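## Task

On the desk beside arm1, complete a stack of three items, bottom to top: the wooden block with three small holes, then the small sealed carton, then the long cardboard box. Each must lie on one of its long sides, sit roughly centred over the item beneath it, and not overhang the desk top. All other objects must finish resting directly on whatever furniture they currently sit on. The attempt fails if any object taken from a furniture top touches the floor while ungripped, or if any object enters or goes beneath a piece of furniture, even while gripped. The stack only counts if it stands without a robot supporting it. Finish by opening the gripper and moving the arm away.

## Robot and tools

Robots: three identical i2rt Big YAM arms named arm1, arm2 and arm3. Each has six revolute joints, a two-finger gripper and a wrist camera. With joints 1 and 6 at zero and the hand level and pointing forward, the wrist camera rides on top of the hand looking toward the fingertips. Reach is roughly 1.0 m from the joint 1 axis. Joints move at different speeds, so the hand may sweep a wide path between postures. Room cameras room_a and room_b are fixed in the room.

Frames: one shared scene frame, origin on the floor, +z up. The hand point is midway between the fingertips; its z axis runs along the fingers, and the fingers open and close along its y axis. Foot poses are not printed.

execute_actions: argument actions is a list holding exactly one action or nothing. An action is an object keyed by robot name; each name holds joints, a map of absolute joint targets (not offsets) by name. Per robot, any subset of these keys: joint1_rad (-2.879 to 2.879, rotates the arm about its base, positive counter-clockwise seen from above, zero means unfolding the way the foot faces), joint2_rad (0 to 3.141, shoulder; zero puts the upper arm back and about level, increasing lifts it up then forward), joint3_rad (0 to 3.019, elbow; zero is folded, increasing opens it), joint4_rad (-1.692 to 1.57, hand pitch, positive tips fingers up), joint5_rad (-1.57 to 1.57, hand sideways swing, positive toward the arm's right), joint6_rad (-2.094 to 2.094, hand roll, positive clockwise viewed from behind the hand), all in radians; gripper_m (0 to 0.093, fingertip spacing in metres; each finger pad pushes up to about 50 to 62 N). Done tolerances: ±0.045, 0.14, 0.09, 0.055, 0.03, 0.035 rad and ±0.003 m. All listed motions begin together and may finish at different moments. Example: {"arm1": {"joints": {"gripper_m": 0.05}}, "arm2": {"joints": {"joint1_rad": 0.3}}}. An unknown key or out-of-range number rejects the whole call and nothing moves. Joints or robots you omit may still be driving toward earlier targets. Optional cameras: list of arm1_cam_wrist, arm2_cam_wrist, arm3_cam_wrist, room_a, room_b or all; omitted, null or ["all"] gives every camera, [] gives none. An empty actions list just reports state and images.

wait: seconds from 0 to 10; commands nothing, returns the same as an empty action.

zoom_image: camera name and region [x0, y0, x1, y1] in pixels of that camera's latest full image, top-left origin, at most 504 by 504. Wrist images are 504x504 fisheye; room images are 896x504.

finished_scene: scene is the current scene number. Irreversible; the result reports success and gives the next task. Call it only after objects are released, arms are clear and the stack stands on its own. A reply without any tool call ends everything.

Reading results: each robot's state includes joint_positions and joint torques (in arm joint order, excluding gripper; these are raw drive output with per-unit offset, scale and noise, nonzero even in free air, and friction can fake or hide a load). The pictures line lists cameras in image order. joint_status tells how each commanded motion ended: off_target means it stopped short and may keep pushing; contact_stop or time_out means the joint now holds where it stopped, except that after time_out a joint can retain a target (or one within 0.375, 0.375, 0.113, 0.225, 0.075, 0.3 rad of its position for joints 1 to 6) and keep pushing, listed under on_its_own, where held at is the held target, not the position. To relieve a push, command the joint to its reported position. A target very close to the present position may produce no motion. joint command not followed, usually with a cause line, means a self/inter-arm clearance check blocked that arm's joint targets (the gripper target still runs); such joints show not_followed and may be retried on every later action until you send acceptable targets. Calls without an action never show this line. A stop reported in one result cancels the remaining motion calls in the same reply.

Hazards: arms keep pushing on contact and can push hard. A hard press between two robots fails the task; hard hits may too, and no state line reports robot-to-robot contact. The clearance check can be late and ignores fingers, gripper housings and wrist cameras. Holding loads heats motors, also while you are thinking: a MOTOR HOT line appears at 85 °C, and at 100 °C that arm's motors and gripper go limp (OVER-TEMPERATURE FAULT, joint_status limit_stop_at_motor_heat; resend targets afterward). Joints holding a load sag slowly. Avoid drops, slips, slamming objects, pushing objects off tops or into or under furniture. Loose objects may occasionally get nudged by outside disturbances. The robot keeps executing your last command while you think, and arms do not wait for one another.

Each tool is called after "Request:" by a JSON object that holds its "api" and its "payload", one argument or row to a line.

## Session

Request:
{"api": "execute_actions", "payload": {
  "actions": []
}}

Scene clock: 0.00 s.
Joint torques (N m, as the arm reports them, + toward a larger angle): no reading
arm1.joint_positions: joint1_rad=+0.344 joint2_rad=+0.386 joint3_rad=+1.397 joint4_rad=-1.379 joint5_rad=+0.244 joint6_rad=-0.771 gripper_m=+0.095
arm1.joint_status: not commanded
arm1.hand: x=-1.1576 y=+0.2401 z=+1.3716 quat_wxyz=(-0.090, -0.421, -0.702, +0.568) (m; scene frame)
arm2.joint_positions: joint1_rad=+0.590 joint2_rad=+0.383 joint3_rad=+1.385 joint4_rad=-1.258 joint5_rad=-0.280 joint6_rad=+0.612 gripper_m=+0.094
arm2.joint_status: not commanded
arm2.hand: x=-0.1190 y=-0.1547 z=+1.4830 quat_wxyz=(-0.050, +0.571, -0.539, -0.618) (m; scene frame)
arm3.joint_positions: joint1_rad=+0.339 joint2_rad=+0.633 joint3_rad=+1.392 joint4_rad=-1.417 joint5_rad=-0.175 joint6_rad=-0.260 gripper_m=+0.095
arm3.joint_status: not commanded
arm3.hand: x=+0.9946 y=+0.0806 z=+1.3304 quat_wxyz=(-0.218, +0.833, -0.332, -0.386) (m; scene frame)
pictures: arm1_cam_wrist, arm2_cam_wrist, arm3_cam_wrist, room_a, room_b
Images, in order (width x height): arm1_cam_wrist 504x504, arm2_cam_wrist 504x504, arm3_cam_wrist 504x504, room_a 896x504, room_b 896x504.

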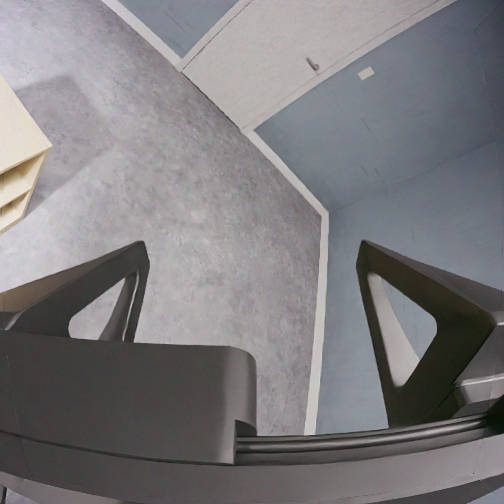

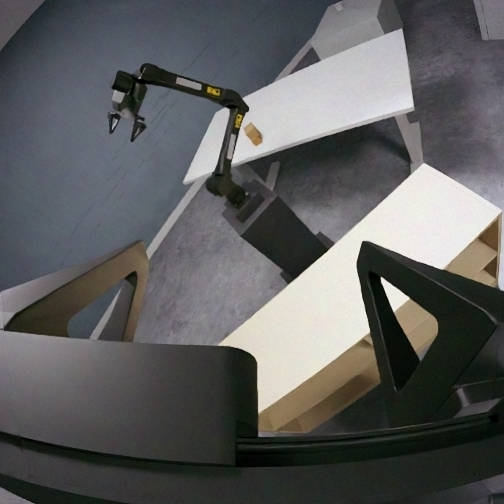

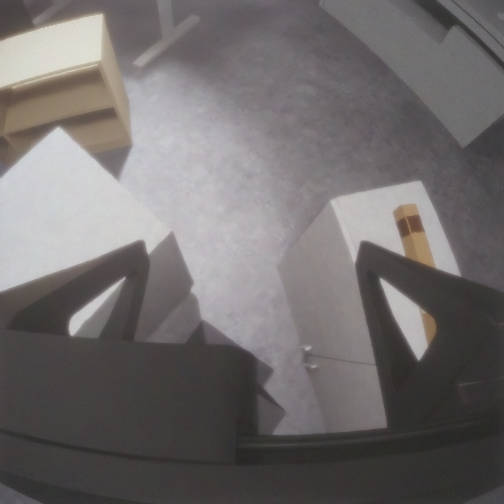

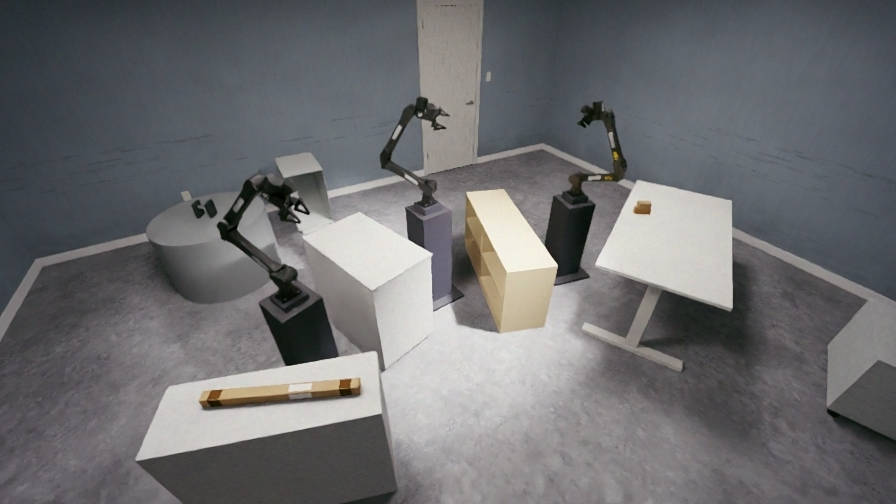

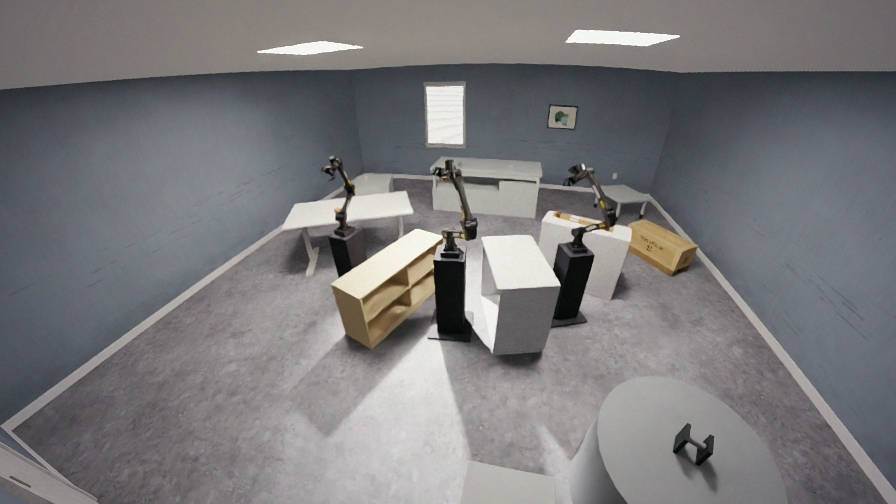

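Request:
{"api": "zoom_image", "payload": {
  "camera": "room_a",
  "region": [580,160,760,290]
}}

Request:
{"api": "zoom_image", "payload": {
  "camera": "arm2_cam_wrist",
  "region": [170,20,430,200]
}}

Request:
{"api": "zoom_image", "payload": {
  "camera": "room_b",
  "region": [270,150,470,290]
}}

Request:
{"api": "zoom_image", "payload": {
  "camera": "room_b",
  "region": [470,150,720,330]
}}

Request:
{"api": "zoom_image", "payload": {
  "camera": "room_a",
  "region": [120,150,460,504]
}}

Region (580, 160, 760, 290) of room_a's 896x504 image, scaled by 2.800, with more detail than that image has.

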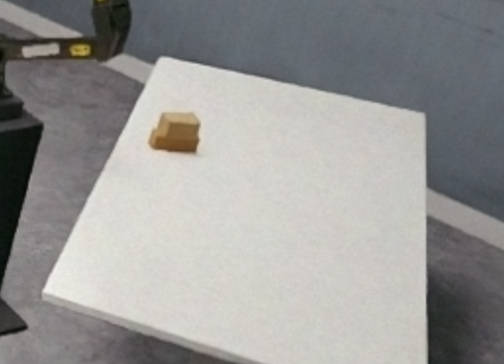

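Region (170, 20, 430, 200) of arm2_cam_wrist's 504x504 image, scaled by 1.938, with more detail than that image has; it fills the top 349 rows of this view, and the rest is white.

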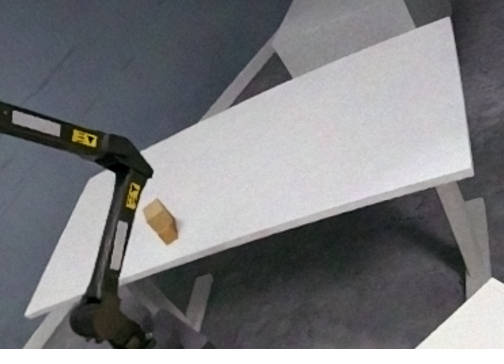

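Region (270, 150, 470, 290) of room_b's 896x504 image, scaled by 2.520, with more detail than that image has; it fills the top 353 rows of this view, and the rest is white.

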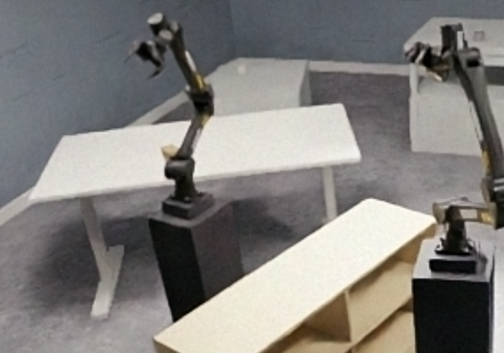

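Region (470, 150, 720, 330) of room_b's 896x504 image, scaled by 2.016, with more detail than that image has; it fills the top 363 rows of this view, and the rest is white.

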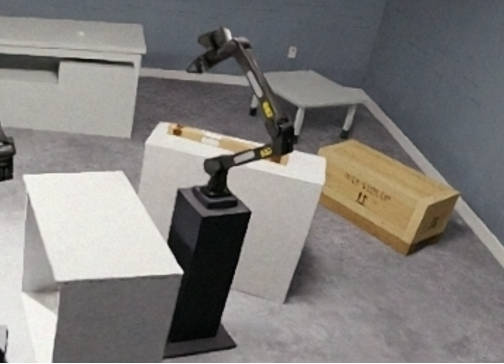

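Region (120, 150, 460, 504) of room_a's 896x504 image, scaled by 1.424, with more detail than that image has; it fills the left 484 columns of this view, and the rest is white.

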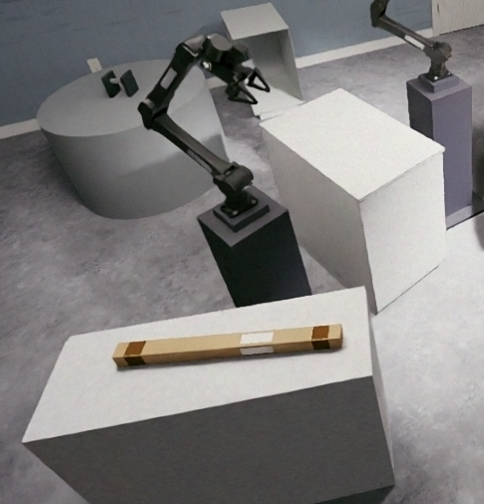

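Request:
{"api": "execute_actions", "payload": {
  "actions": [
    {"arm3":{"joints":{"joint1_rad":-0.575,"joint2_rad":1.77,"joint3_rad":1.52,"joint4_rad":-1.31,"joint5_rad":0,"joint6_rad":-1.31}},"arm2":{"joints":{"joint1_rad":-0.4,"joint2_rad":1.5,"joint3_rad":1.5,"joint4_rad":-1.4,"joint5_rad":0,"joint6_rad":1.57}},"arm1":{"joints":{"joint1_rad":-2.24,"joint2_rad":1.5,"joint3_rad":1.75,"joint4_rad":-1.65,"joint5_rad":0,"joint6_rad":1.66}}}
  ]
}}

Scene clock: 9.47 s.
Joint torques (N m, as the arm reports them, + toward a larger angle): arm1=[  0.18 -13.24  10.85   0.49   0.05   0.06] | arm2=[ -1.11 -11.82   8.6    0.07   0.19   0.04] | arm3=[ -0.25 -14.67  11.23   0.43  -0.07  -0.16]
arm1.joint_positions: joint1_rad=-2.245 joint2_rad=+1.517 joint3_rad=+1.733 joint4_rad=-1.643 joint5_rad=-0.001 joint6_rad=+1.642 gripper_m=+0.095
arm1.joint_status: all done
arm1.hand: x=-1.3042 y=+0.7904 z=+1.1475 quat_wxyz=(-0.025, -0.179, +0.981, +0.067) (m; scene frame)
arm2.joint_positions: joint1_rad=-0.409 joint2_rad=+1.490 joint3_rad=+1.488 joint4_rad=-1.388 joint5_rad=-0.001 joint6_rad=+1.557 gripper_m=+0.094
arm2.joint_status: all done
arm2.hand: x=+0.2354 y=+0.1629 z=+1.1617 quat_wxyz=(-0.022, -0.265, -0.959, -0.094) (m; scene frame)
arm3.joint_positions: joint1_rad=-0.583 joint2_rad=+1.758 joint3_rad=+1.508 joint4_rad=-1.317 joint5_rad=+0.000 joint6_rad=-1.298 gripper_m=+0.095
arm3.joint_status: all done
arm3.hand: x=+1.3609 y=+0.3659 z=+0.9595 quat_wxyz=(-0.003, +0.934, -0.358, +0.005) (m; scene frame)
pictures: arm1_cam_wrist, arm2_cam_wrist, arm3_cam_wrist, room_a, room_b
Images, in order (width x height): arm1_cam_wrist 504x504, arm2_cam_wrist 504x504, arm3_cam_wrist 504x504, room_a 896x504, room_b 896x504.

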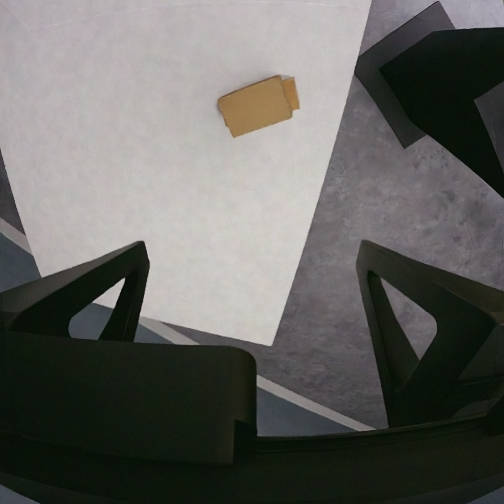

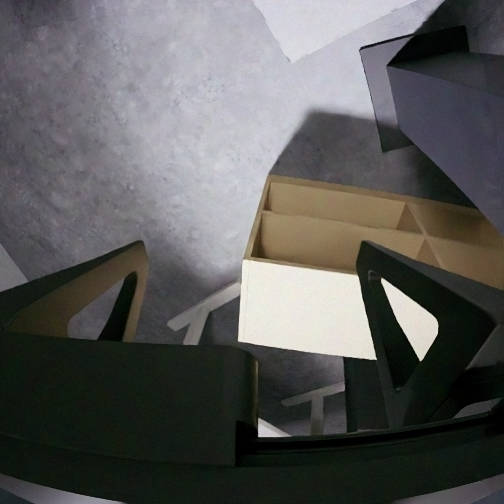

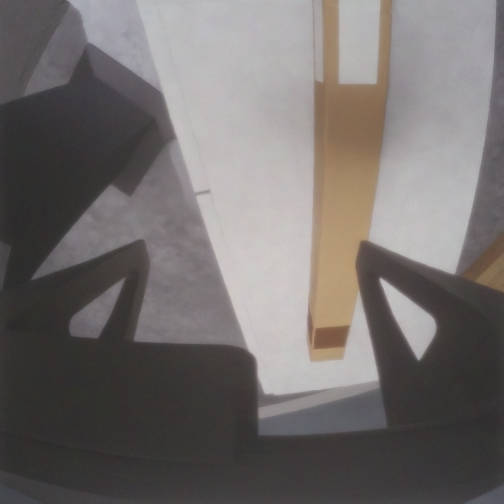

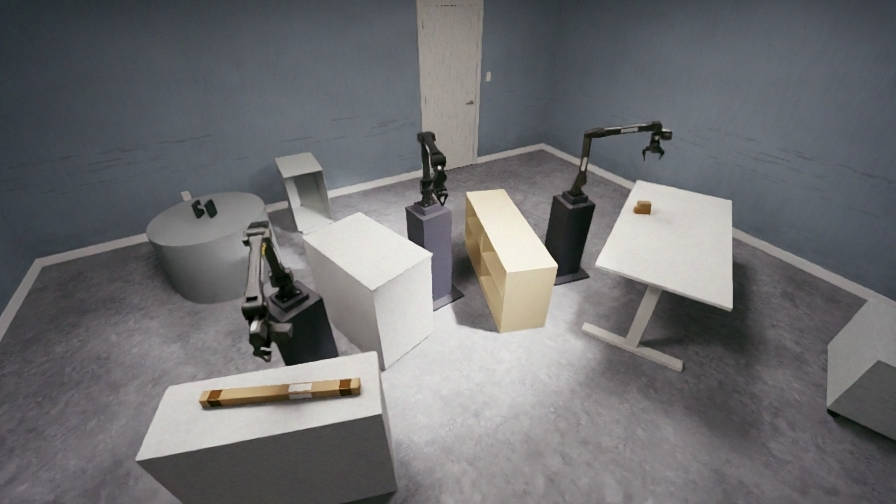

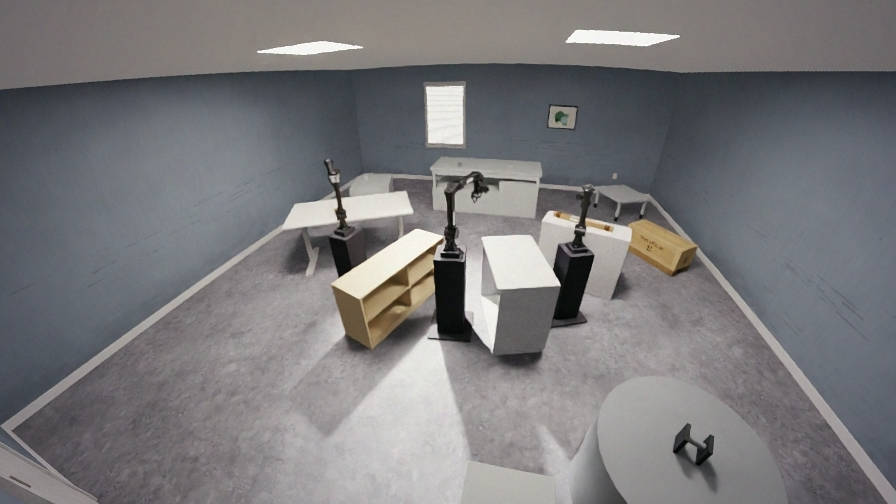

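Request:
{"api": "execute_actions", "payload": {
  "actions": [
    {"arm3":{"joints":{"joint1_rad":-0.548,"joint2_rad":2.02,"joint3_rad":1.725,"joint4_rad":-1.26,"joint6_rad":-1.335}},"arm1":{"joints":{"joint1_rad":-1.2}}}
  ],
  "cameras": ["arm3_cam_wrist","room_a"]
}}

Scene clock: 14.50 s.
Joint torques (N m, as the arm reports them, + toward a larger angle): arm1=[ -0.31 -13.08  10.84   0.53   0.05   0.05] | arm2=[ -1.14 -11.85   8.71   0.14   0.2    0.06] | arm3=[ -0.71 -19.7   12.55   0.53  -0.07  -0.16]
arm1.joint_positions: joint1_rad=-1.197 joint2_rad=+1.517 joint3_rad=+1.733 joint4_rad=-1.643 joint5_rad=-0.001 joint6_rad=+1.643 gripper_m=+0.095
arm1.joint_status: all done
arm1.hand: x=-1.5793 y=+0.3999 z=+1.1531 quat_wxyz=(-0.057, -0.646, +0.760, +0.052) (m; scene frame)
arm2.joint_positions: joint1_rad=-0.409 joint2_rad=+1.490 joint3_rad=+1.488 joint4_rad=-1.388 joint5_rad=-0.001 joint6_rad=+1.557 gripper_m=+0.094
arm2.joint_status: not commanded
arm2.hand: x=+0.2354 y=+0.1629 z=+1.1617 quat_wxyz=(-0.022, -0.265, -0.959, -0.094) (m; scene frame)
arm3.joint_positions: joint1_rad=-0.552 joint2_rad=+2.018 joint3_rad=+1.694 joint4_rad=-1.271 joint5_rad=+0.000 joint6_rad=-1.323 gripper_m=+0.095
arm3.joint_status: all done
arm3.hand: x=+1.3767 y=+0.4397 z=+0.8855 quat_wxyz=(+0.011, +0.943, -0.331, +0.004) (m; scene frame)
pictures: arm3_cam_wrist, room_a
Images, in order (width x height): arm3_cam_wrist 504x504, room_a 896x504.

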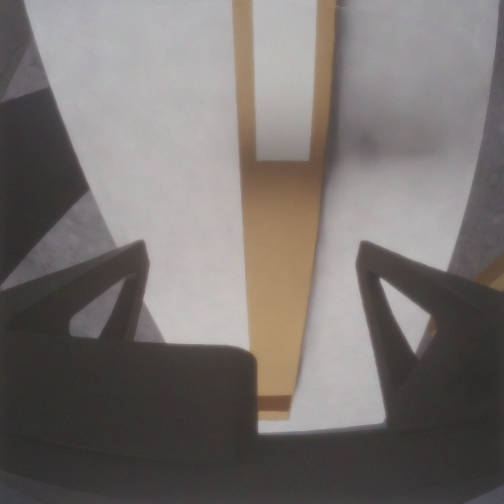

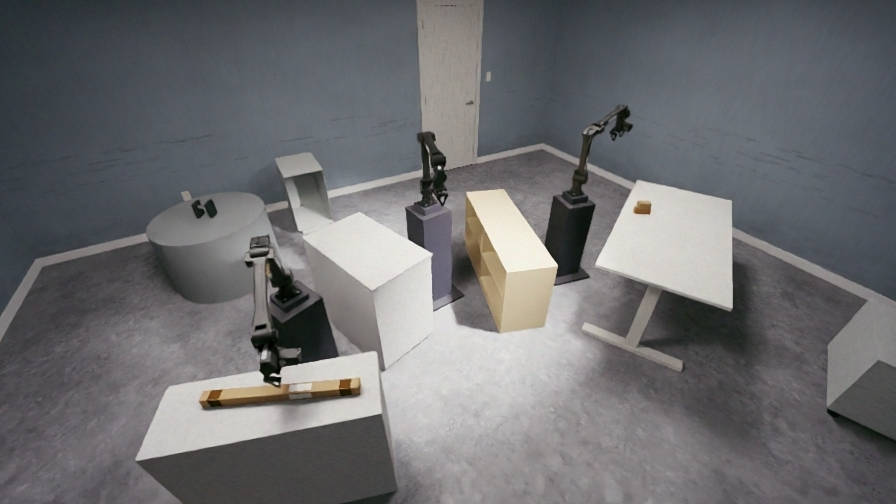

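Request:
{"api": "execute_actions", "payload": {
  "actions": []
}}

Scene clock: 15.77 s.
Joint torques (N m, as the arm reports them, + toward a larger angle): arm1=[ -0.49 -13.07  10.85   0.52   0.05   0.05] | arm2=[ -0.79 -11.87   8.72   0.07   0.17   0.06] | arm3=[ -0.64 -19.39  12.71   0.5   -0.07  -0.16]
arm1.joint_positions: joint1_rad=-1.197 joint2_rad=+1.517 joint3_rad=+1.733 joint4_rad=-1.643 joint5_rad=-0.001 joint6_rad=+1.643 gripper_m=+0.095
arm1.joint_status: all done
arm1.hand: x=-1.5793 y=+0.3999 z=+1.1531 quat_wxyz=(-0.057, -0.646, +0.760, +0.052) (m; scene frame)
arm2.joint_positions: joint1_rad=-0.409 joint2_rad=+1.490 joint3_rad=+1.488 joint4_rad=-1.388 joint5_rad=-0.001 joint6_rad=+1.557 gripper_m=+0.094
arm2.joint_status: not commanded
arm2.hand: x=+0.2354 y=+0.1629 z=+1.1617 quat_wxyz=(-0.022, -0.265, -0.959, -0.094) (m; scene frame)
arm3.joint_positions: joint1_rad=-0.552 joint2_rad=+2.018 joint3_rad=+1.694 joint4_rad=-1.271 joint5_rad=+0.000 joint6_rad=-1.323 gripper_m=+0.095
arm3.joint_status: all done
arm3.hand: x=+1.3767 y=+0.4397 z=+0.8855 quat_wxyz=(+0.011, +0.943, -0.331, +0.004) (m; scene frame)
pictures: arm1_cam_wrist, arm2_cam_wrist, arm3_cam_wrist, room_a, room_b
Images, in order (width x height): arm1_cam_wrist 504x504, arm2_cam_wrist 504x504, arm3_cam_wrist 504x504, room_a 896x504, room_b 896x504.

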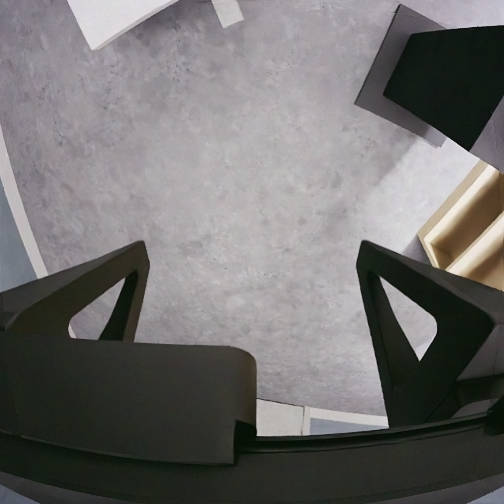

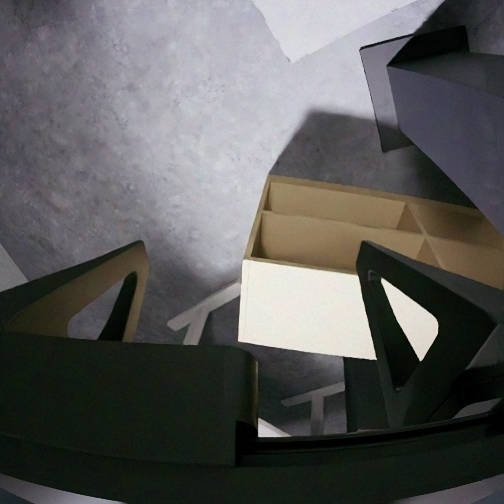

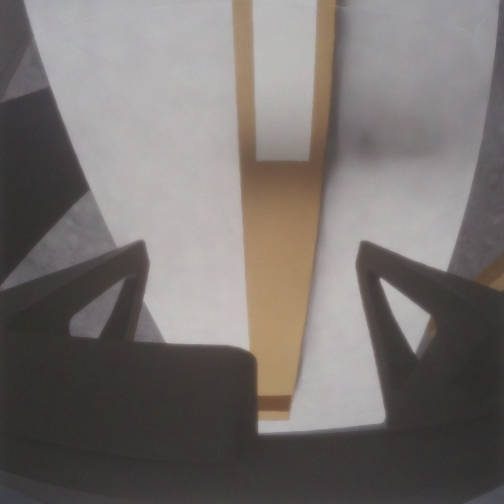

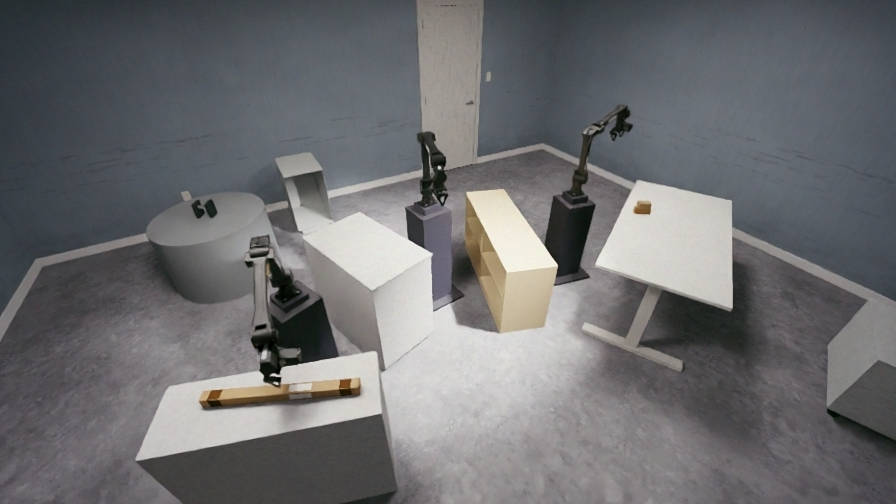

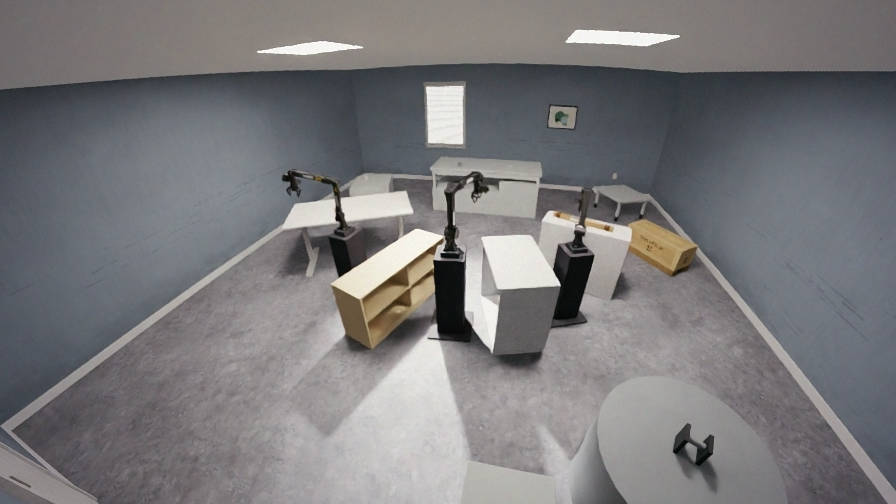

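Request:
{"api": "execute_actions", "payload": {
  "actions": [
    {"arm3":{"joints":{"joint1_rad":-0.563,"joint2_rad":2.095,"joint3_rad":1.675,"joint4_rad":-1.16,"joint6_rad":-1.323}},"arm1":{"joints":{"joint1_rad":-0.6}}}
  ],
  "cameras": ["arm3_cam_wrist"]
}}

Scene clock: 18.50 s.
Joint torques (N m, as the arm reports them, + toward a larger angle): arm1=[ -0.82 -13.05  10.85   0.54   0.05   0.05] | arm2=[ -0.93 -11.95   8.68   0.08   0.22   0.05] | arm3=[ -1.63 -18.37   9.55   0.85  -0.07  -0.02]
arm1.joint_positions: joint1_rad=-0.594 joint2_rad=+1.517 joint3_rad=+1.733 joint4_rad=-1.643 joint5_rad=+0.000 joint6_rad=+1.643 gripper_m=+0.095
arm1.joint_status: all done
arm1.hand: x=-1.5197 y=+0.1227 z=+1.1541 quat_wxyz=(-0.069, -0.842, +0.533, +0.037) (m; scene frame)
arm2.joint_positions: joint1_rad=-0.409 joint2_rad=+1.490 joint3_rad=+1.488 joint4_rad=-1.388 joint5_rad=-0.001 joint6_rad=+1.557 gripper_m=+0.094
arm2.joint_status: not commanded
arm2.hand: x=+0.2354 y=+0.1629 z=+1.1617 quat_wxyz=(-0.022, -0.265, -0.959, -0.094) (m; scene frame)
arm3.joint_positions: joint1_rad=-0.552 joint2_rad=+2.074 joint3_rad=+1.673 joint4_rad=-1.179 joint5_rad=+0.000 joint6_rad=-1.323 gripper_m=+0.095
arm3.joint_status: all done
arm3.hand: x=+1.3819 y=+0.4489 z=+0.8451 quat_wxyz=(+0.003, +0.943, -0.332, +0.004) (m; scene frame)
pictures: arm3_cam_wrist
Images, in order (width x height): arm3_cam_wrist 504x504.

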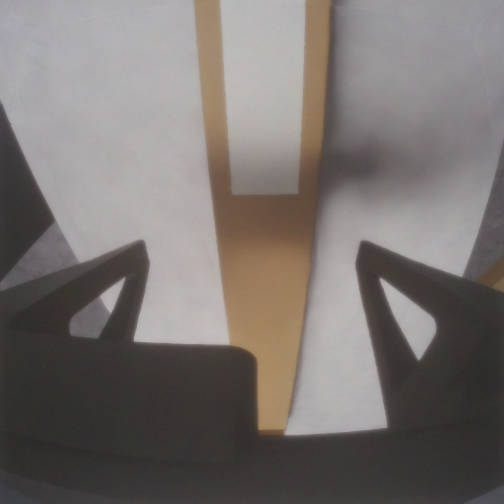

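Request:
{"api": "execute_actions", "payload": {
  "actions": [
    {"arm3":{"joints":{"joint2_rad":2.118,"joint3_rad":1.675,"joint4_rad":-1.14}},"arm1":{"joints":{"joint1_rad":0.0}}}
  ],
  "cameras": []
}}

Request:
{"api": "execute_actions", "payload": {
  "actions": [
    {"arm3":{"joints":{"gripper_m":0.03}},"arm1":{"joints":{"joint1_rad":0.6}}}
  ],
  "cameras": ["arm3_cam_wrist"]
}}

Scene clock: 20.50 s.
Joint torques (N m, as the arm reports them, + toward a larger angle): arm1=[ -0.88 -13.09  10.85   0.52   0.05   0.05] | arm2=[ -0.74 -11.61   8.67   0.05   0.19   0.07] | arm3=[ -1.66 -17.73   9.56   0.88  -0.07  -0.01]
arm1.joint_positions: joint1_rad=+0.006 joint2_rad=+1.517 joint3_rad=+1.733 joint4_rad=-1.643 joint5_rad=+0.000 joint6_rad=+1.643 gripper_m=+0.095
arm1.joint_status: all done
arm1.hand: x=-1.3147 y=-0.0712 z=+1.1528 quat_wxyz=(-0.075, -0.963, +0.260, +0.018) (m; scene frame)
arm2.joint_positions: joint1_rad=-0.409 joint2_rad=+1.490 joint3_rad=+1.488 joint4_rad=-1.388 joint5_rad=-0.001 joint6_rad=+1.557 gripper_m=+0.094
arm2.joint_status: not commanded
arm2.hand: x=+0.2354 y=+0.1629 z=+1.1617 quat_wxyz=(-0.022, -0.265, -0.959, -0.094) (m; scene frame)
arm3.joint_positions: joint1_rad=-0.552 joint2_rad=+2.083 joint3_rad=+1.673 joint4_rad=-1.158 joint5_rad=+0.000 joint6_rad=-1.323 gripper_m=+0.095
arm3.joint_status: all done
arm3.hand: x=+1.3836 y=+0.4526 z=+0.8394 quat_wxyz=(-0.003, +0.943, -0.332, +0.005) (m; scene frame)
pictures: none
No camera images: the call's "cameras" was empty. Leave "cameras" out to get every camera's image.

Scene clock: 21.73 s.
Joint torques (N m, as the arm reports them, + toward a larger angle): arm1=[ -0.97 -13.21  10.85   0.51   0.05   0.05] | arm2=[ -0.76 -11.52   8.75   0.06   0.18   0.06] | arm3=[ -1.7  -17.66   9.56   0.88  -0.07  -0.02]
arm1.joint_positions: joint1_rad=+0.606 joint2_rad=+1.517 joint3_rad=+1.733 joint4_rad=-1.643 joint5_rad=+0.000 joint6_rad=+1.643 gripper_m=+0.095
arm1.joint_status: all done
arm1.hand: x=-1.0360 y=-0.1155 z=+1.1498 quat_wxyz=(-0.074, -0.997, -0.036, -0.002) (m; scene frame)
arm2.joint_positions: joint1_rad=-0.409 joint2_rad=+1.490 joint3_rad=+1.488 joint4_rad=-1.388 joint5_rad=-0.001 joint6_rad=+1.557 gripper_m=+0.094
arm2.joint_status: not commanded
arm2.hand: x=+0.2354 y=+0.1629 z=+1.1617 quat_wxyz=(-0.022, -0.265, -0.959, -0.094) (m; scene frame)
arm3.joint_positions: joint1_rad=-0.552 joint2_rad=+2.083 joint3_rad=+1.673 joint4_rad=-1.158 joint5_rad=+0.000 joint6_rad=-1.323 gripper_m=+0.030
arm3.joint_status: all done
arm3.hand: x=+1.3836 y=+0.4526 z=+0.8394 quat_wxyz=(-0.003, +0.943, -0.332, +0.005) (m; scene frame)
pictures: arm3_cam_wrist
Images, in order (width x height): arm3_cam_wrist 504x504.

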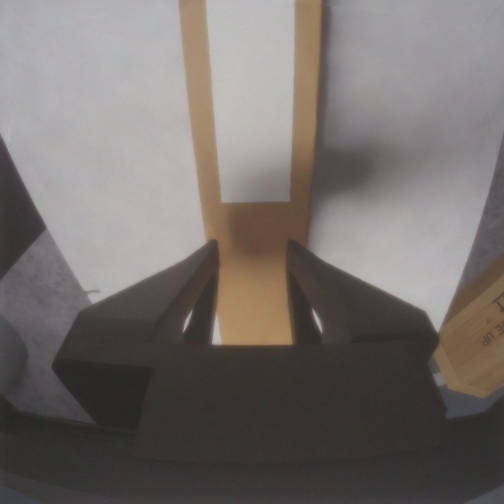

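Request:
{"api": "execute_actions", "payload": {
  "actions": [
    {"arm3":{"joints":{"gripper_m":0.093}}}
  ],
  "cameras": ["arm3_cam_wrist","room_a"]
}}

Scene clock: 22.77 s.
Joint torques (N m, as the arm reports them, + toward a larger angle): arm1=[ -0.95 -13.21  10.85   0.51   0.05   0.05] | arm2=[ -0.94 -12.07   8.66   0.13   0.2    0.06] | arm3=[ -1.7  -17.7    9.56   0.87  -0.07  -0.01]
arm1.joint_positions: joint1_rad=+0.606 joint2_rad=+1.517 joint3_rad=+1.733 joint4_rad=-1.643 joint5_rad=+0.000 joint6_rad=+1.643 gripper_m=+0.095
arm1.joint_status: not commanded
arm1.hand: x=-1.0360 y=-0.1155 z=+1.1498 quat_wxyz=(-0.074, -0.997, -0.036, -0.002) (m; scene frame)
arm2.joint_positions: joint1_rad=-0.409 joint2_rad=+1.490 joint3_rad=+1.488 joint4_rad=-1.388 joint5_rad=-0.001 joint6_rad=+1.557 gripper_m=+0.094
arm2.joint_status: not commanded
arm2.hand: x=+0.2354 y=+0.1629 z=+1.1617 quat_wxyz=(-0.022, -0.265, -0.959, -0.094) (m; scene frame)
arm3.joint_positions: joint1_rad=-0.552 joint2_rad=+2.083 joint3_rad=+1.673 joint4_rad=-1.158 joint5_rad=+0.000 joint6_rad=-1.323 gripper_m=+0.093
arm3.joint_status: all done
arm3.hand: x=+1.3836 y=+0.4526 z=+0.8394 quat_wxyz=(-0.003, +0.943, -0.332, +0.005) (m; scene frame)
pictures: arm3_cam_wrist, room_a
Images, in order (width x height): arm3_cam_wrist 504x504, room_a 896x504.

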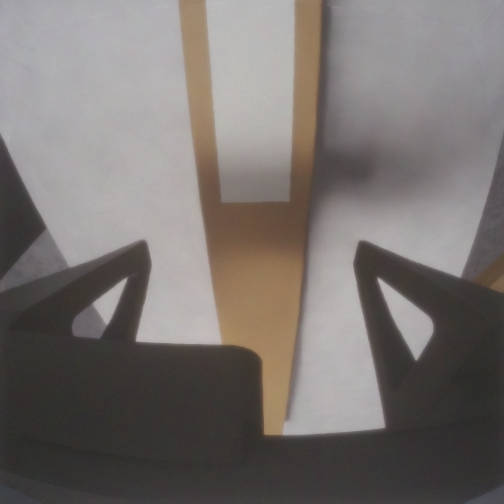

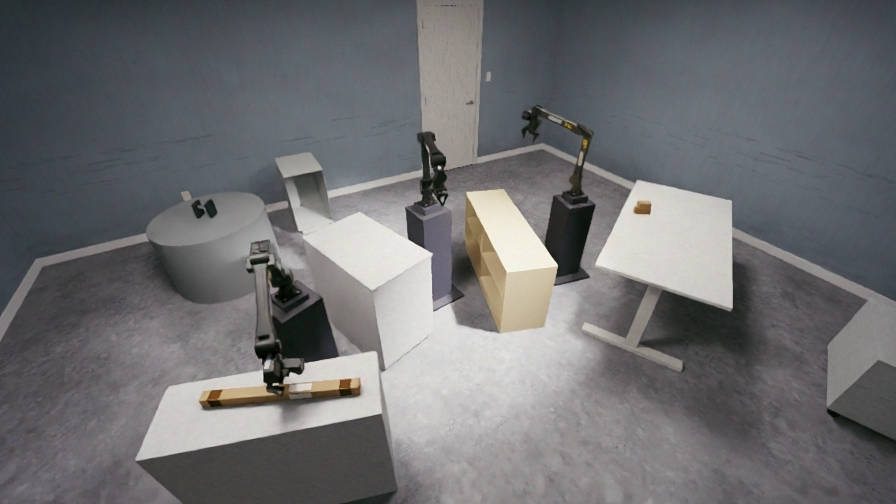

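Request:
{"api": "execute_actions", "payload": {
  "actions": [
    {"arm3":{"joints":{"joint2_rad":2.155,"joint3_rad":1.63,"joint4_rad":-1.065}}}
  ],
  "cameras": ["arm3_cam_wrist"]
}}

Scene clock: 24.33 s.
Joint torques (N m, as the arm reports them, + toward a larger angle): arm1=[ -0.94 -13.23  10.86   0.51   0.05   0.05] | arm2=[ -0.94 -11.66   8.74   0.18   0.18   0.05] | arm3=[ -1.67 -18.14   9.07   0.83  -0.07  -0.02]
arm1.joint_positions: joint1_rad=+0.606 joint2_rad=+1.517 joint3_rad=+1.733 joint4_rad=-1.643 joint5_rad=+0.000 joint6_rad=+1.643 gripper_m=+0.095
arm1.joint_status: not commanded
arm1.hand: x=-1.0360 y=-0.1155 z=+1.1498 quat_wxyz=(-0.074, -0.997, -0.036, -0.002) (m; scene frame)
arm2.joint_positions: joint1_rad=-0.409 joint2_rad=+1.490 joint3_rad=+1.488 joint4_rad=-1.388 joint5_rad=-0.001 joint6_rad=+1.557 gripper_m=+0.094
arm2.joint_status: not commanded
arm2.hand: x=+0.2354 y=+0.1629 z=+1.1617 quat_wxyz=(-0.022, -0.265, -0.959, -0.094) (m; scene frame)
arm3.joint_positions: joint1_rad=-0.552 joint2_rad=+2.135 joint3_rad=+1.628 joint4_rad=-1.083 joint5_rad=+0.000 joint6_rad=-1.323 gripper_m=+0.093
arm3.joint_status: all done
arm3.hand: x=+1.3813 y=+0.4464 z=+0.7928 quat_wxyz=(+0.008, +0.943, -0.332, +0.004) (m; scene frame)
pictures: arm3_cam_wrist
Images, in order (width x height): arm3_cam_wrist 504x504.

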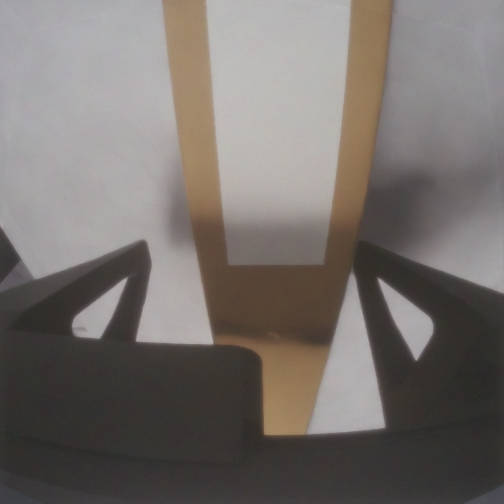

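Request:
{"api": "execute_actions", "payload": {
  "actions": [
    {"arm3":{"joints":{"gripper_m":0.03}}}
  ],
  "cameras": ["arm3_cam_wrist"]
}}

Scene clock: 26.47 s.
Joint torques (N m, as the arm reports them, + toward a larger angle): arm1=[ -0.93 -13.21  10.84   0.51   0.05   0.05] | arm2=[ -0.86 -11.66   8.7    0.13   0.2    0.04] | arm3=[ -1.62 -19.01   9.11   0.75  -0.07  -0.03]
arm1.joint_positions: joint1_rad=+0.606 joint2_rad=+1.517 joint3_rad=+1.733 joint4_rad=-1.643 joint5_rad=+0.000 joint6_rad=+1.643 gripper_m=+0.095
arm1.joint_status: not commanded
arm1.hand: x=-1.0360 y=-0.1155 z=+1.1498 quat_wxyz=(-0.074, -0.997, -0.036, -0.002) (m; scene frame)
arm2.joint_positions: joint1_rad=-0.409 joint2_rad=+1.490 joint3_rad=+1.488 joint4_rad=-1.388 joint5_rad=-0.001 joint6_rad=+1.557 gripper_m=+0.094
arm2.joint_status: not commanded
arm2.hand: x=+0.2354 y=+0.1629 z=+1.1617 quat_wxyz=(-0.022, -0.265, -0.959, -0.094) (m; scene frame)
arm3.joint_positions: joint1_rad=-0.552 joint2_rad=+2.135 joint3_rad=+1.628 joint4_rad=-1.081 joint5_rad=+0.000 joint6_rad=-1.322 gripper_m=+0.049
arm3.joint_status: gripper_m off_target (ended at +0.049, target +0.030)
arm3.hand: x=+1.3814 y=+0.4468 z=+0.7928 quat_wxyz=(+0.008, +0.943, -0.332, +0.004) (m; scene frame)
pictures: arm3_cam_wrist
Images, in order (width x height): arm3_cam_wrist 504x504.

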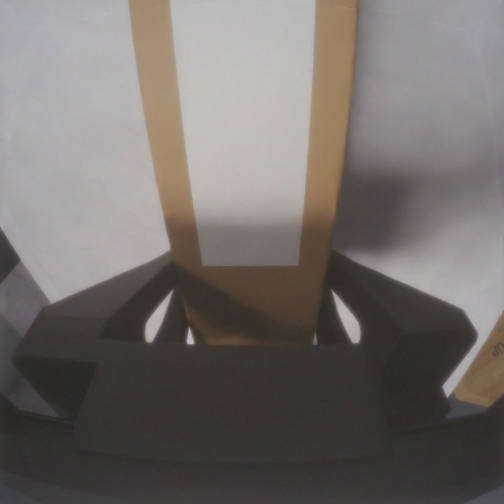

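Request:
{"api": "execute_actions", "payload": {
  "actions": [
    {"arm3":{"joints":{"joint2_rad":1.94,"joint3_rad":1.64,"joint4_rad":-1.255,"gripper_m":0.03}}}
  ],
  "cameras": []
}}

Request:
{"api": "execute_actions", "payload": {
  "actions": [
    {"arm3":{"joints":{"joint1_rad":1.655,"joint6_rad":-1.43,"gripper_m":0.03}}}
  ],
  "cameras": ["arm3_cam_wrist","room_a","room_b"]
}}

Scene clock: 29.60 s.
Joint torques (N m, as the arm reports them, + toward a larger angle): arm1=[ -0.95 -13.2   10.85   0.51   0.05   0.05] | arm2=[ -0.88 -11.62   8.71   0.03   0.19   0.06] | arm3=[ -1.67 -17.33  11.09  -0.46  -0.07  -0.02]
arm1.joint_positions: joint1_rad=+0.606 joint2_rad=+1.517 joint3_rad=+1.733 joint4_rad=-1.643 joint5_rad=+0.000 joint6_rad=+1.643 gripper_m=+0.095
arm1.joint_status: not commanded
arm1.hand: x=-1.0360 y=-0.1155 z=+1.1498 quat_wxyz=(-0.074, -0.997, -0.036, -0.002) (m; scene frame)
arm2.joint_positions: joint1_rad=-0.409 joint2_rad=+1.490 joint3_rad=+1.488 joint4_rad=-1.388 joint5_rad=-0.001 joint6_rad=+1.557 gripper_m=+0.094
arm2.joint_status: not commanded
arm2.hand: x=+0.2354 y=+0.1629 z=+1.1617 quat_wxyz=(-0.022, -0.265, -0.959, -0.094) (m; scene frame)
arm3.joint_positions: joint1_rad=-0.552 joint2_rad=+1.916 joint3_rad=+1.627 joint4_rad=-1.238 joint5_rad=+0.000 joint6_rad=-1.322 gripper_m=+0.049
arm3.joint_status: gripper_m off_target (ended at +0.049, target +0.030); the others done
arm3.hand: x=+1.3717 y=+0.4285 z=+0.9199 quat_wxyz=(-0.023, +0.943, -0.332, +0.007) (m; scene frame)
pictures: none
No camera images: the call's "cameras" was empty. Leave "cameras" out to get every camera's image.

Scene clock: 31.87 s.
Joint torques (N m, as the arm reports them, + toward a larger angle): arm1=[ -0.94 -13.2   10.84   0.52   0.05   0.05] | arm2=[ -1.25 -11.77   8.72   0.05   0.19   0.05] | arm3=[ -1.39 -17.66  11.05  -0.53  -0.02  -0.15]
arm1.joint_positions: joint1_rad=+0.606 joint2_rad=+1.517 joint3_rad=+1.733 joint4_rad=-1.643 joint5_rad=+0.000 joint6_rad=+1.643 gripper_m=+0.095
arm1.joint_status: not commanded
arm1.hand: x=-1.0360 y=-0.1155 z=+1.1498 quat_wxyz=(-0.074, -0.997, -0.036, -0.002) (m; scene frame)
arm2.joint_positions: joint1_rad=-0.409 joint2_rad=+1.490 joint3_rad=+1.488 joint4_rad=-1.388 joint5_rad=-0.001 joint6_rad=+1.557 gripper_m=+0.094
arm2.joint_status: not commanded
arm2.hand: x=+0.2354 y=+0.1629 z=+1.1617 quat_wxyz=(-0.022, -0.265, -0.959, -0.094) (m; scene frame)
arm3.joint_positions: joint1_rad=+1.664 joint2_rad=+1.925 joint3_rad=+1.627 joint4_rad=-1.238 joint5_rad=-0.002 joint6_rad=-1.419 gripper_m=+0.049
arm3.joint_status: gripper_m off_target (ended at +0.049, target +0.030); the others done
arm3.hand: x=+0.5491 y=-0.2359 z=+0.9073 quat_wxyz=(-0.006, +0.684, +0.730, -0.012) (m; scene frame)
pictures: arm3_cam_wrist, room_a, room_b
Images, in order (width x height): arm3_cam_wrist 504x504, room_a 896x504, room_b 896x504.

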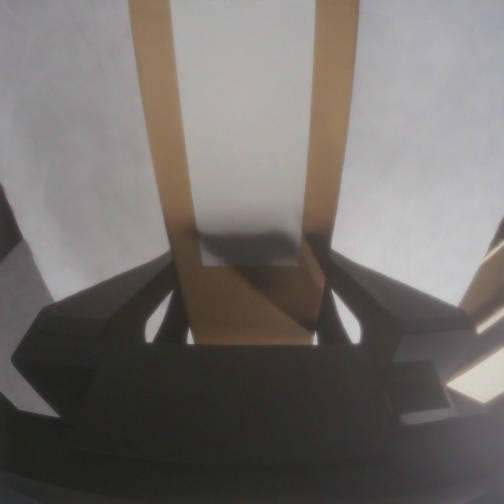

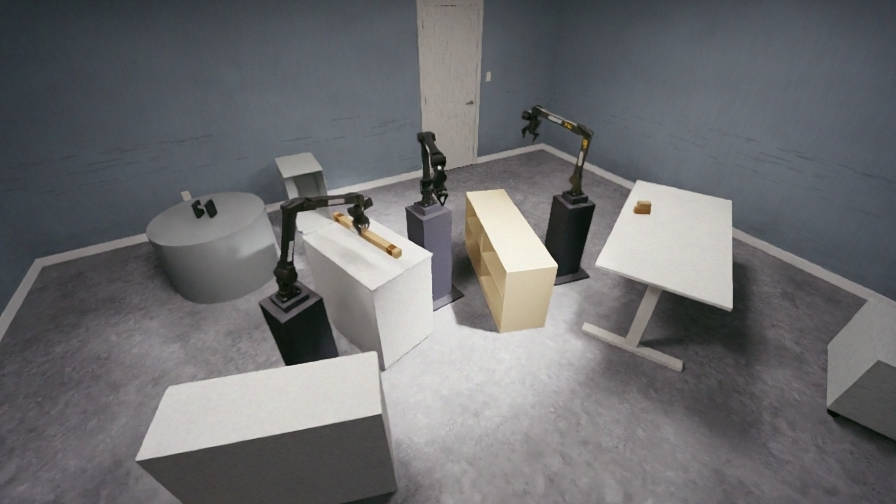

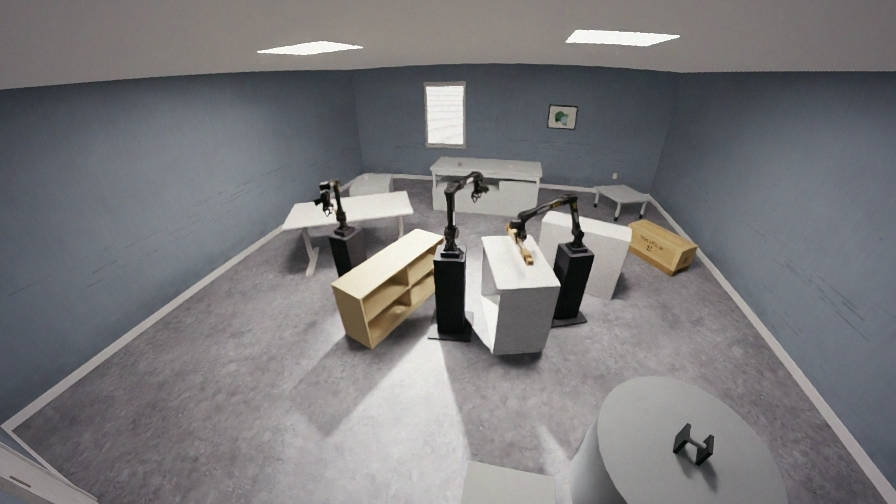

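Request:
{"api": "execute_actions", "payload": {
  "actions": [
    {"arm3":{"joints":{"joint2_rad":2.005,"joint3_rad":1.515,"joint4_rad":-1.09,"gripper_m":0.03}}}
  ],
  "cameras": ["arm3_cam_wrist","room_a"]
}}

Scene clock: 33.30 s.
Joint torques (N m, as the arm reports them, + toward a larger angle): arm1=[ -0.95 -13.19  10.85   0.51   0.05   0.05] | arm2=[ -0.93 -11.81   8.69   0.17   0.18   0.07] | arm3=[ -1.29 -18.97   9.72   0.65  -0.02  -0.15]
arm1.joint_positions: joint1_rad=+0.606 joint2_rad=+1.517 joint3_rad=+1.733 joint4_rad=-1.643 joint5_rad=+0.000 joint6_rad=+1.643 gripper_m=+0.095
arm1.joint_status: not commanded
arm1.hand: x=-1.0360 y=-0.1155 z=+1.1498 quat_wxyz=(-0.074, -0.997, -0.036, -0.002) (m; scene frame)
arm2.joint_positions: joint1_rad=-0.409 joint2_rad=+1.490 joint3_rad=+1.488 joint4_rad=-1.388 joint5_rad=-0.001 joint6_rad=+1.557 gripper_m=+0.094
arm2.joint_status: not commanded
arm2.hand: x=+0.2354 y=+0.1629 z=+1.1617 quat_wxyz=(-0.022, -0.265, -0.959, -0.094) (m; scene frame)
arm3.joint_positions: joint1_rad=+1.664 joint2_rad=+2.003 joint3_rad=+1.506 joint4_rad=-1.107 joint5_rad=-0.002 joint6_rad=-1.419 gripper_m=+0.049
arm3.joint_status: gripper_m off_target (ended at +0.049, target +0.030); the others done
arm3.hand: x=+0.5707 y=-0.2314 z=+0.8207 quat_wxyz=(+0.014, +0.684, +0.729, +0.017) (m; scene frame)
pictures: arm3_cam_wrist, room_a
Images, in order (width x height): arm3_cam_wrist 504x504, room_a 896x504.

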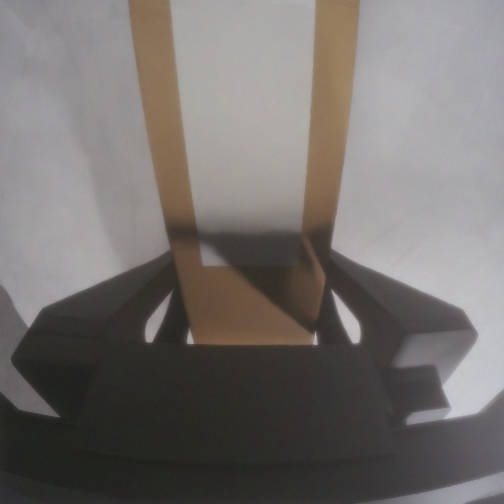

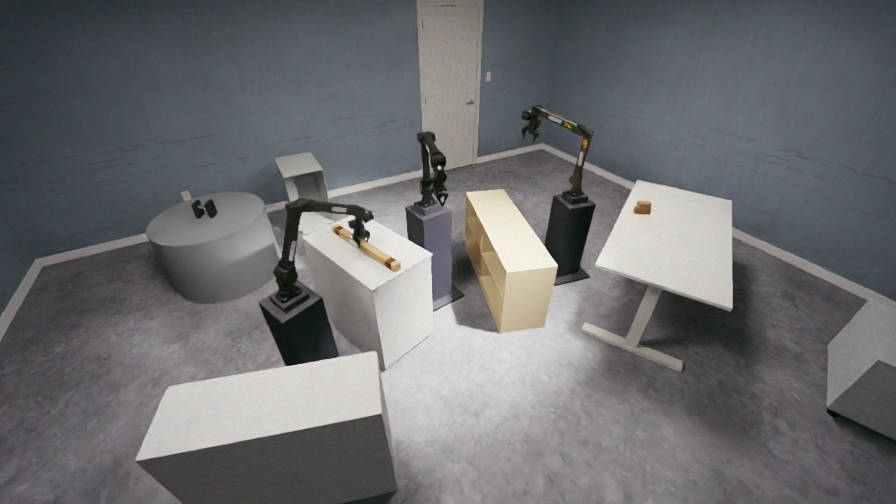

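Request:
{"api": "execute_actions", "payload": {
  "actions": [
    {"arm3":{"joints":{"joint2_rad":2.04,"joint4_rad":-1.05,"gripper_m":0.03}}}
  ],
  "cameras": ["arm3_cam_wrist"]
}}

Scene clock: 34.20 s.
Joint torques (N m, as the arm reports them, + toward a larger angle): arm1=[ -0.93 -13.21  10.85   0.51   0.05   0.05] | arm2=[ -0.83 -11.44   8.64   0.09   0.18   0.04] | arm3=[ -1.32 -16.7    9.72   0.82  -0.03  -0.15]
arm1.joint_positions: joint1_rad=+0.606 joint2_rad=+1.517 joint3_rad=+1.733 joint4_rad=-1.643 joint5_rad=+0.000 joint6_rad=+1.643 gripper_m=+0.095
arm1.joint_status: not commanded
arm1.hand: x=-1.0360 y=-0.1155 z=+1.1498 quat_wxyz=(-0.074, -0.997, -0.036, -0.002) (m; scene frame)
arm2.joint_positions: joint1_rad=-0.409 joint2_rad=+1.490 joint3_rad=+1.488 joint4_rad=-1.388 joint5_rad=-0.001 joint6_rad=+1.557 gripper_m=+0.094
arm2.joint_status: not commanded
arm2.hand: x=+0.2354 y=+0.1629 z=+1.1617 quat_wxyz=(-0.022, -0.265, -0.959, -0.094) (m; scene frame)
arm3.joint_positions: joint1_rad=+1.664 joint2_rad=+2.009 joint3_rad=+1.506 joint4_rad=-1.068 joint5_rad=-0.002 joint6_rad=-1.419 gripper_m=+0.049
arm3.joint_status: gripper_m off_target (ended at +0.049, target +0.030); the others done
arm3.hand: x=+0.5619 y=-0.2333 z=+0.8171 quat_wxyz=(+0.005, +0.684, +0.730, +0.003) (m; scene frame)
pictures: arm3_cam_wrist
Images, in order (width x height): arm3_cam_wrist 504x504.

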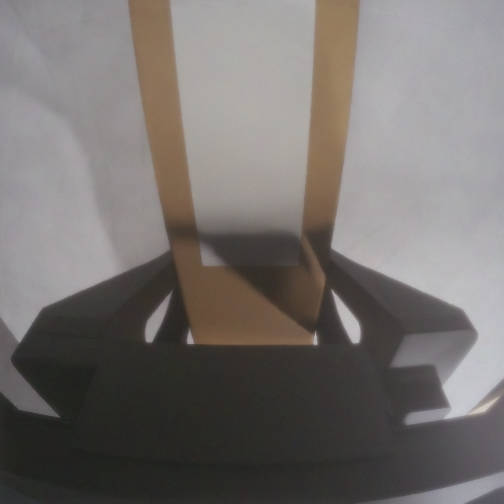

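Request:
{"api": "execute_actions", "payload": {
  "actions": [
    {"arm3":{"joints":{"joint2_rad":2.065,"gripper_m":0.03}}}
  ],
  "cameras": ["arm3_cam_wrist"]
}}

Scene clock: 35.10 s.
Joint torques (N m, as the arm reports them, + toward a larger angle): arm1=[ -0.94 -13.22  10.85   0.52   0.05   0.05] | arm2=[ -0.65 -12.     8.76   0.1    0.2    0.05] | arm3=[ -1.3  -15.69   9.69   0.74  -0.18  -0.14]
arm1.joint_positions: joint1_rad=+0.606 joint2_rad=+1.517 joint3_rad=+1.733 joint4_rad=-1.643 joint5_rad=+0.000 joint6_rad=+1.643 gripper_m=+0.095
arm1.joint_status: not commanded
arm1.hand: x=-1.0360 y=-0.1155 z=+1.1498 quat_wxyz=(-0.074, -0.997, -0.036, -0.002) (m; scene frame)
arm2.joint_positions: joint1_rad=-0.409 joint2_rad=+1.490 joint3_rad=+1.488 joint4_rad=-1.388 joint5_rad=-0.001 joint6_rad=+1.557 gripper_m=+0.094
arm2.joint_status: not commanded
arm2.hand: x=+0.2354 y=+0.1629 z=+1.1617 quat_wxyz=(-0.022, -0.265, -0.959, -0.094) (m; scene frame)
arm3.joint_positions: joint1_rad=+1.664 joint2_rad=+2.022 joint3_rad=+1.506 joint4_rad=-1.066 joint5_rad=+0.003 joint6_rad=-1.420 gripper_m=+0.049
arm3.joint_status: gripper_m off_target (ended at +0.049, target +0.030); the others done
arm3.hand: x=+0.5629 y=-0.2323 z=+0.8101 quat_wxyz=(+0.006, +0.683, +0.730, +0.009) (m; scene frame)
pictures: arm3_cam_wrist
Images, in order (width x height): arm3_cam_wrist 504x504.

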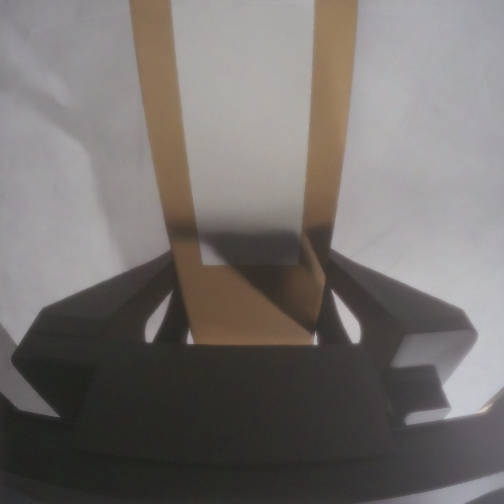

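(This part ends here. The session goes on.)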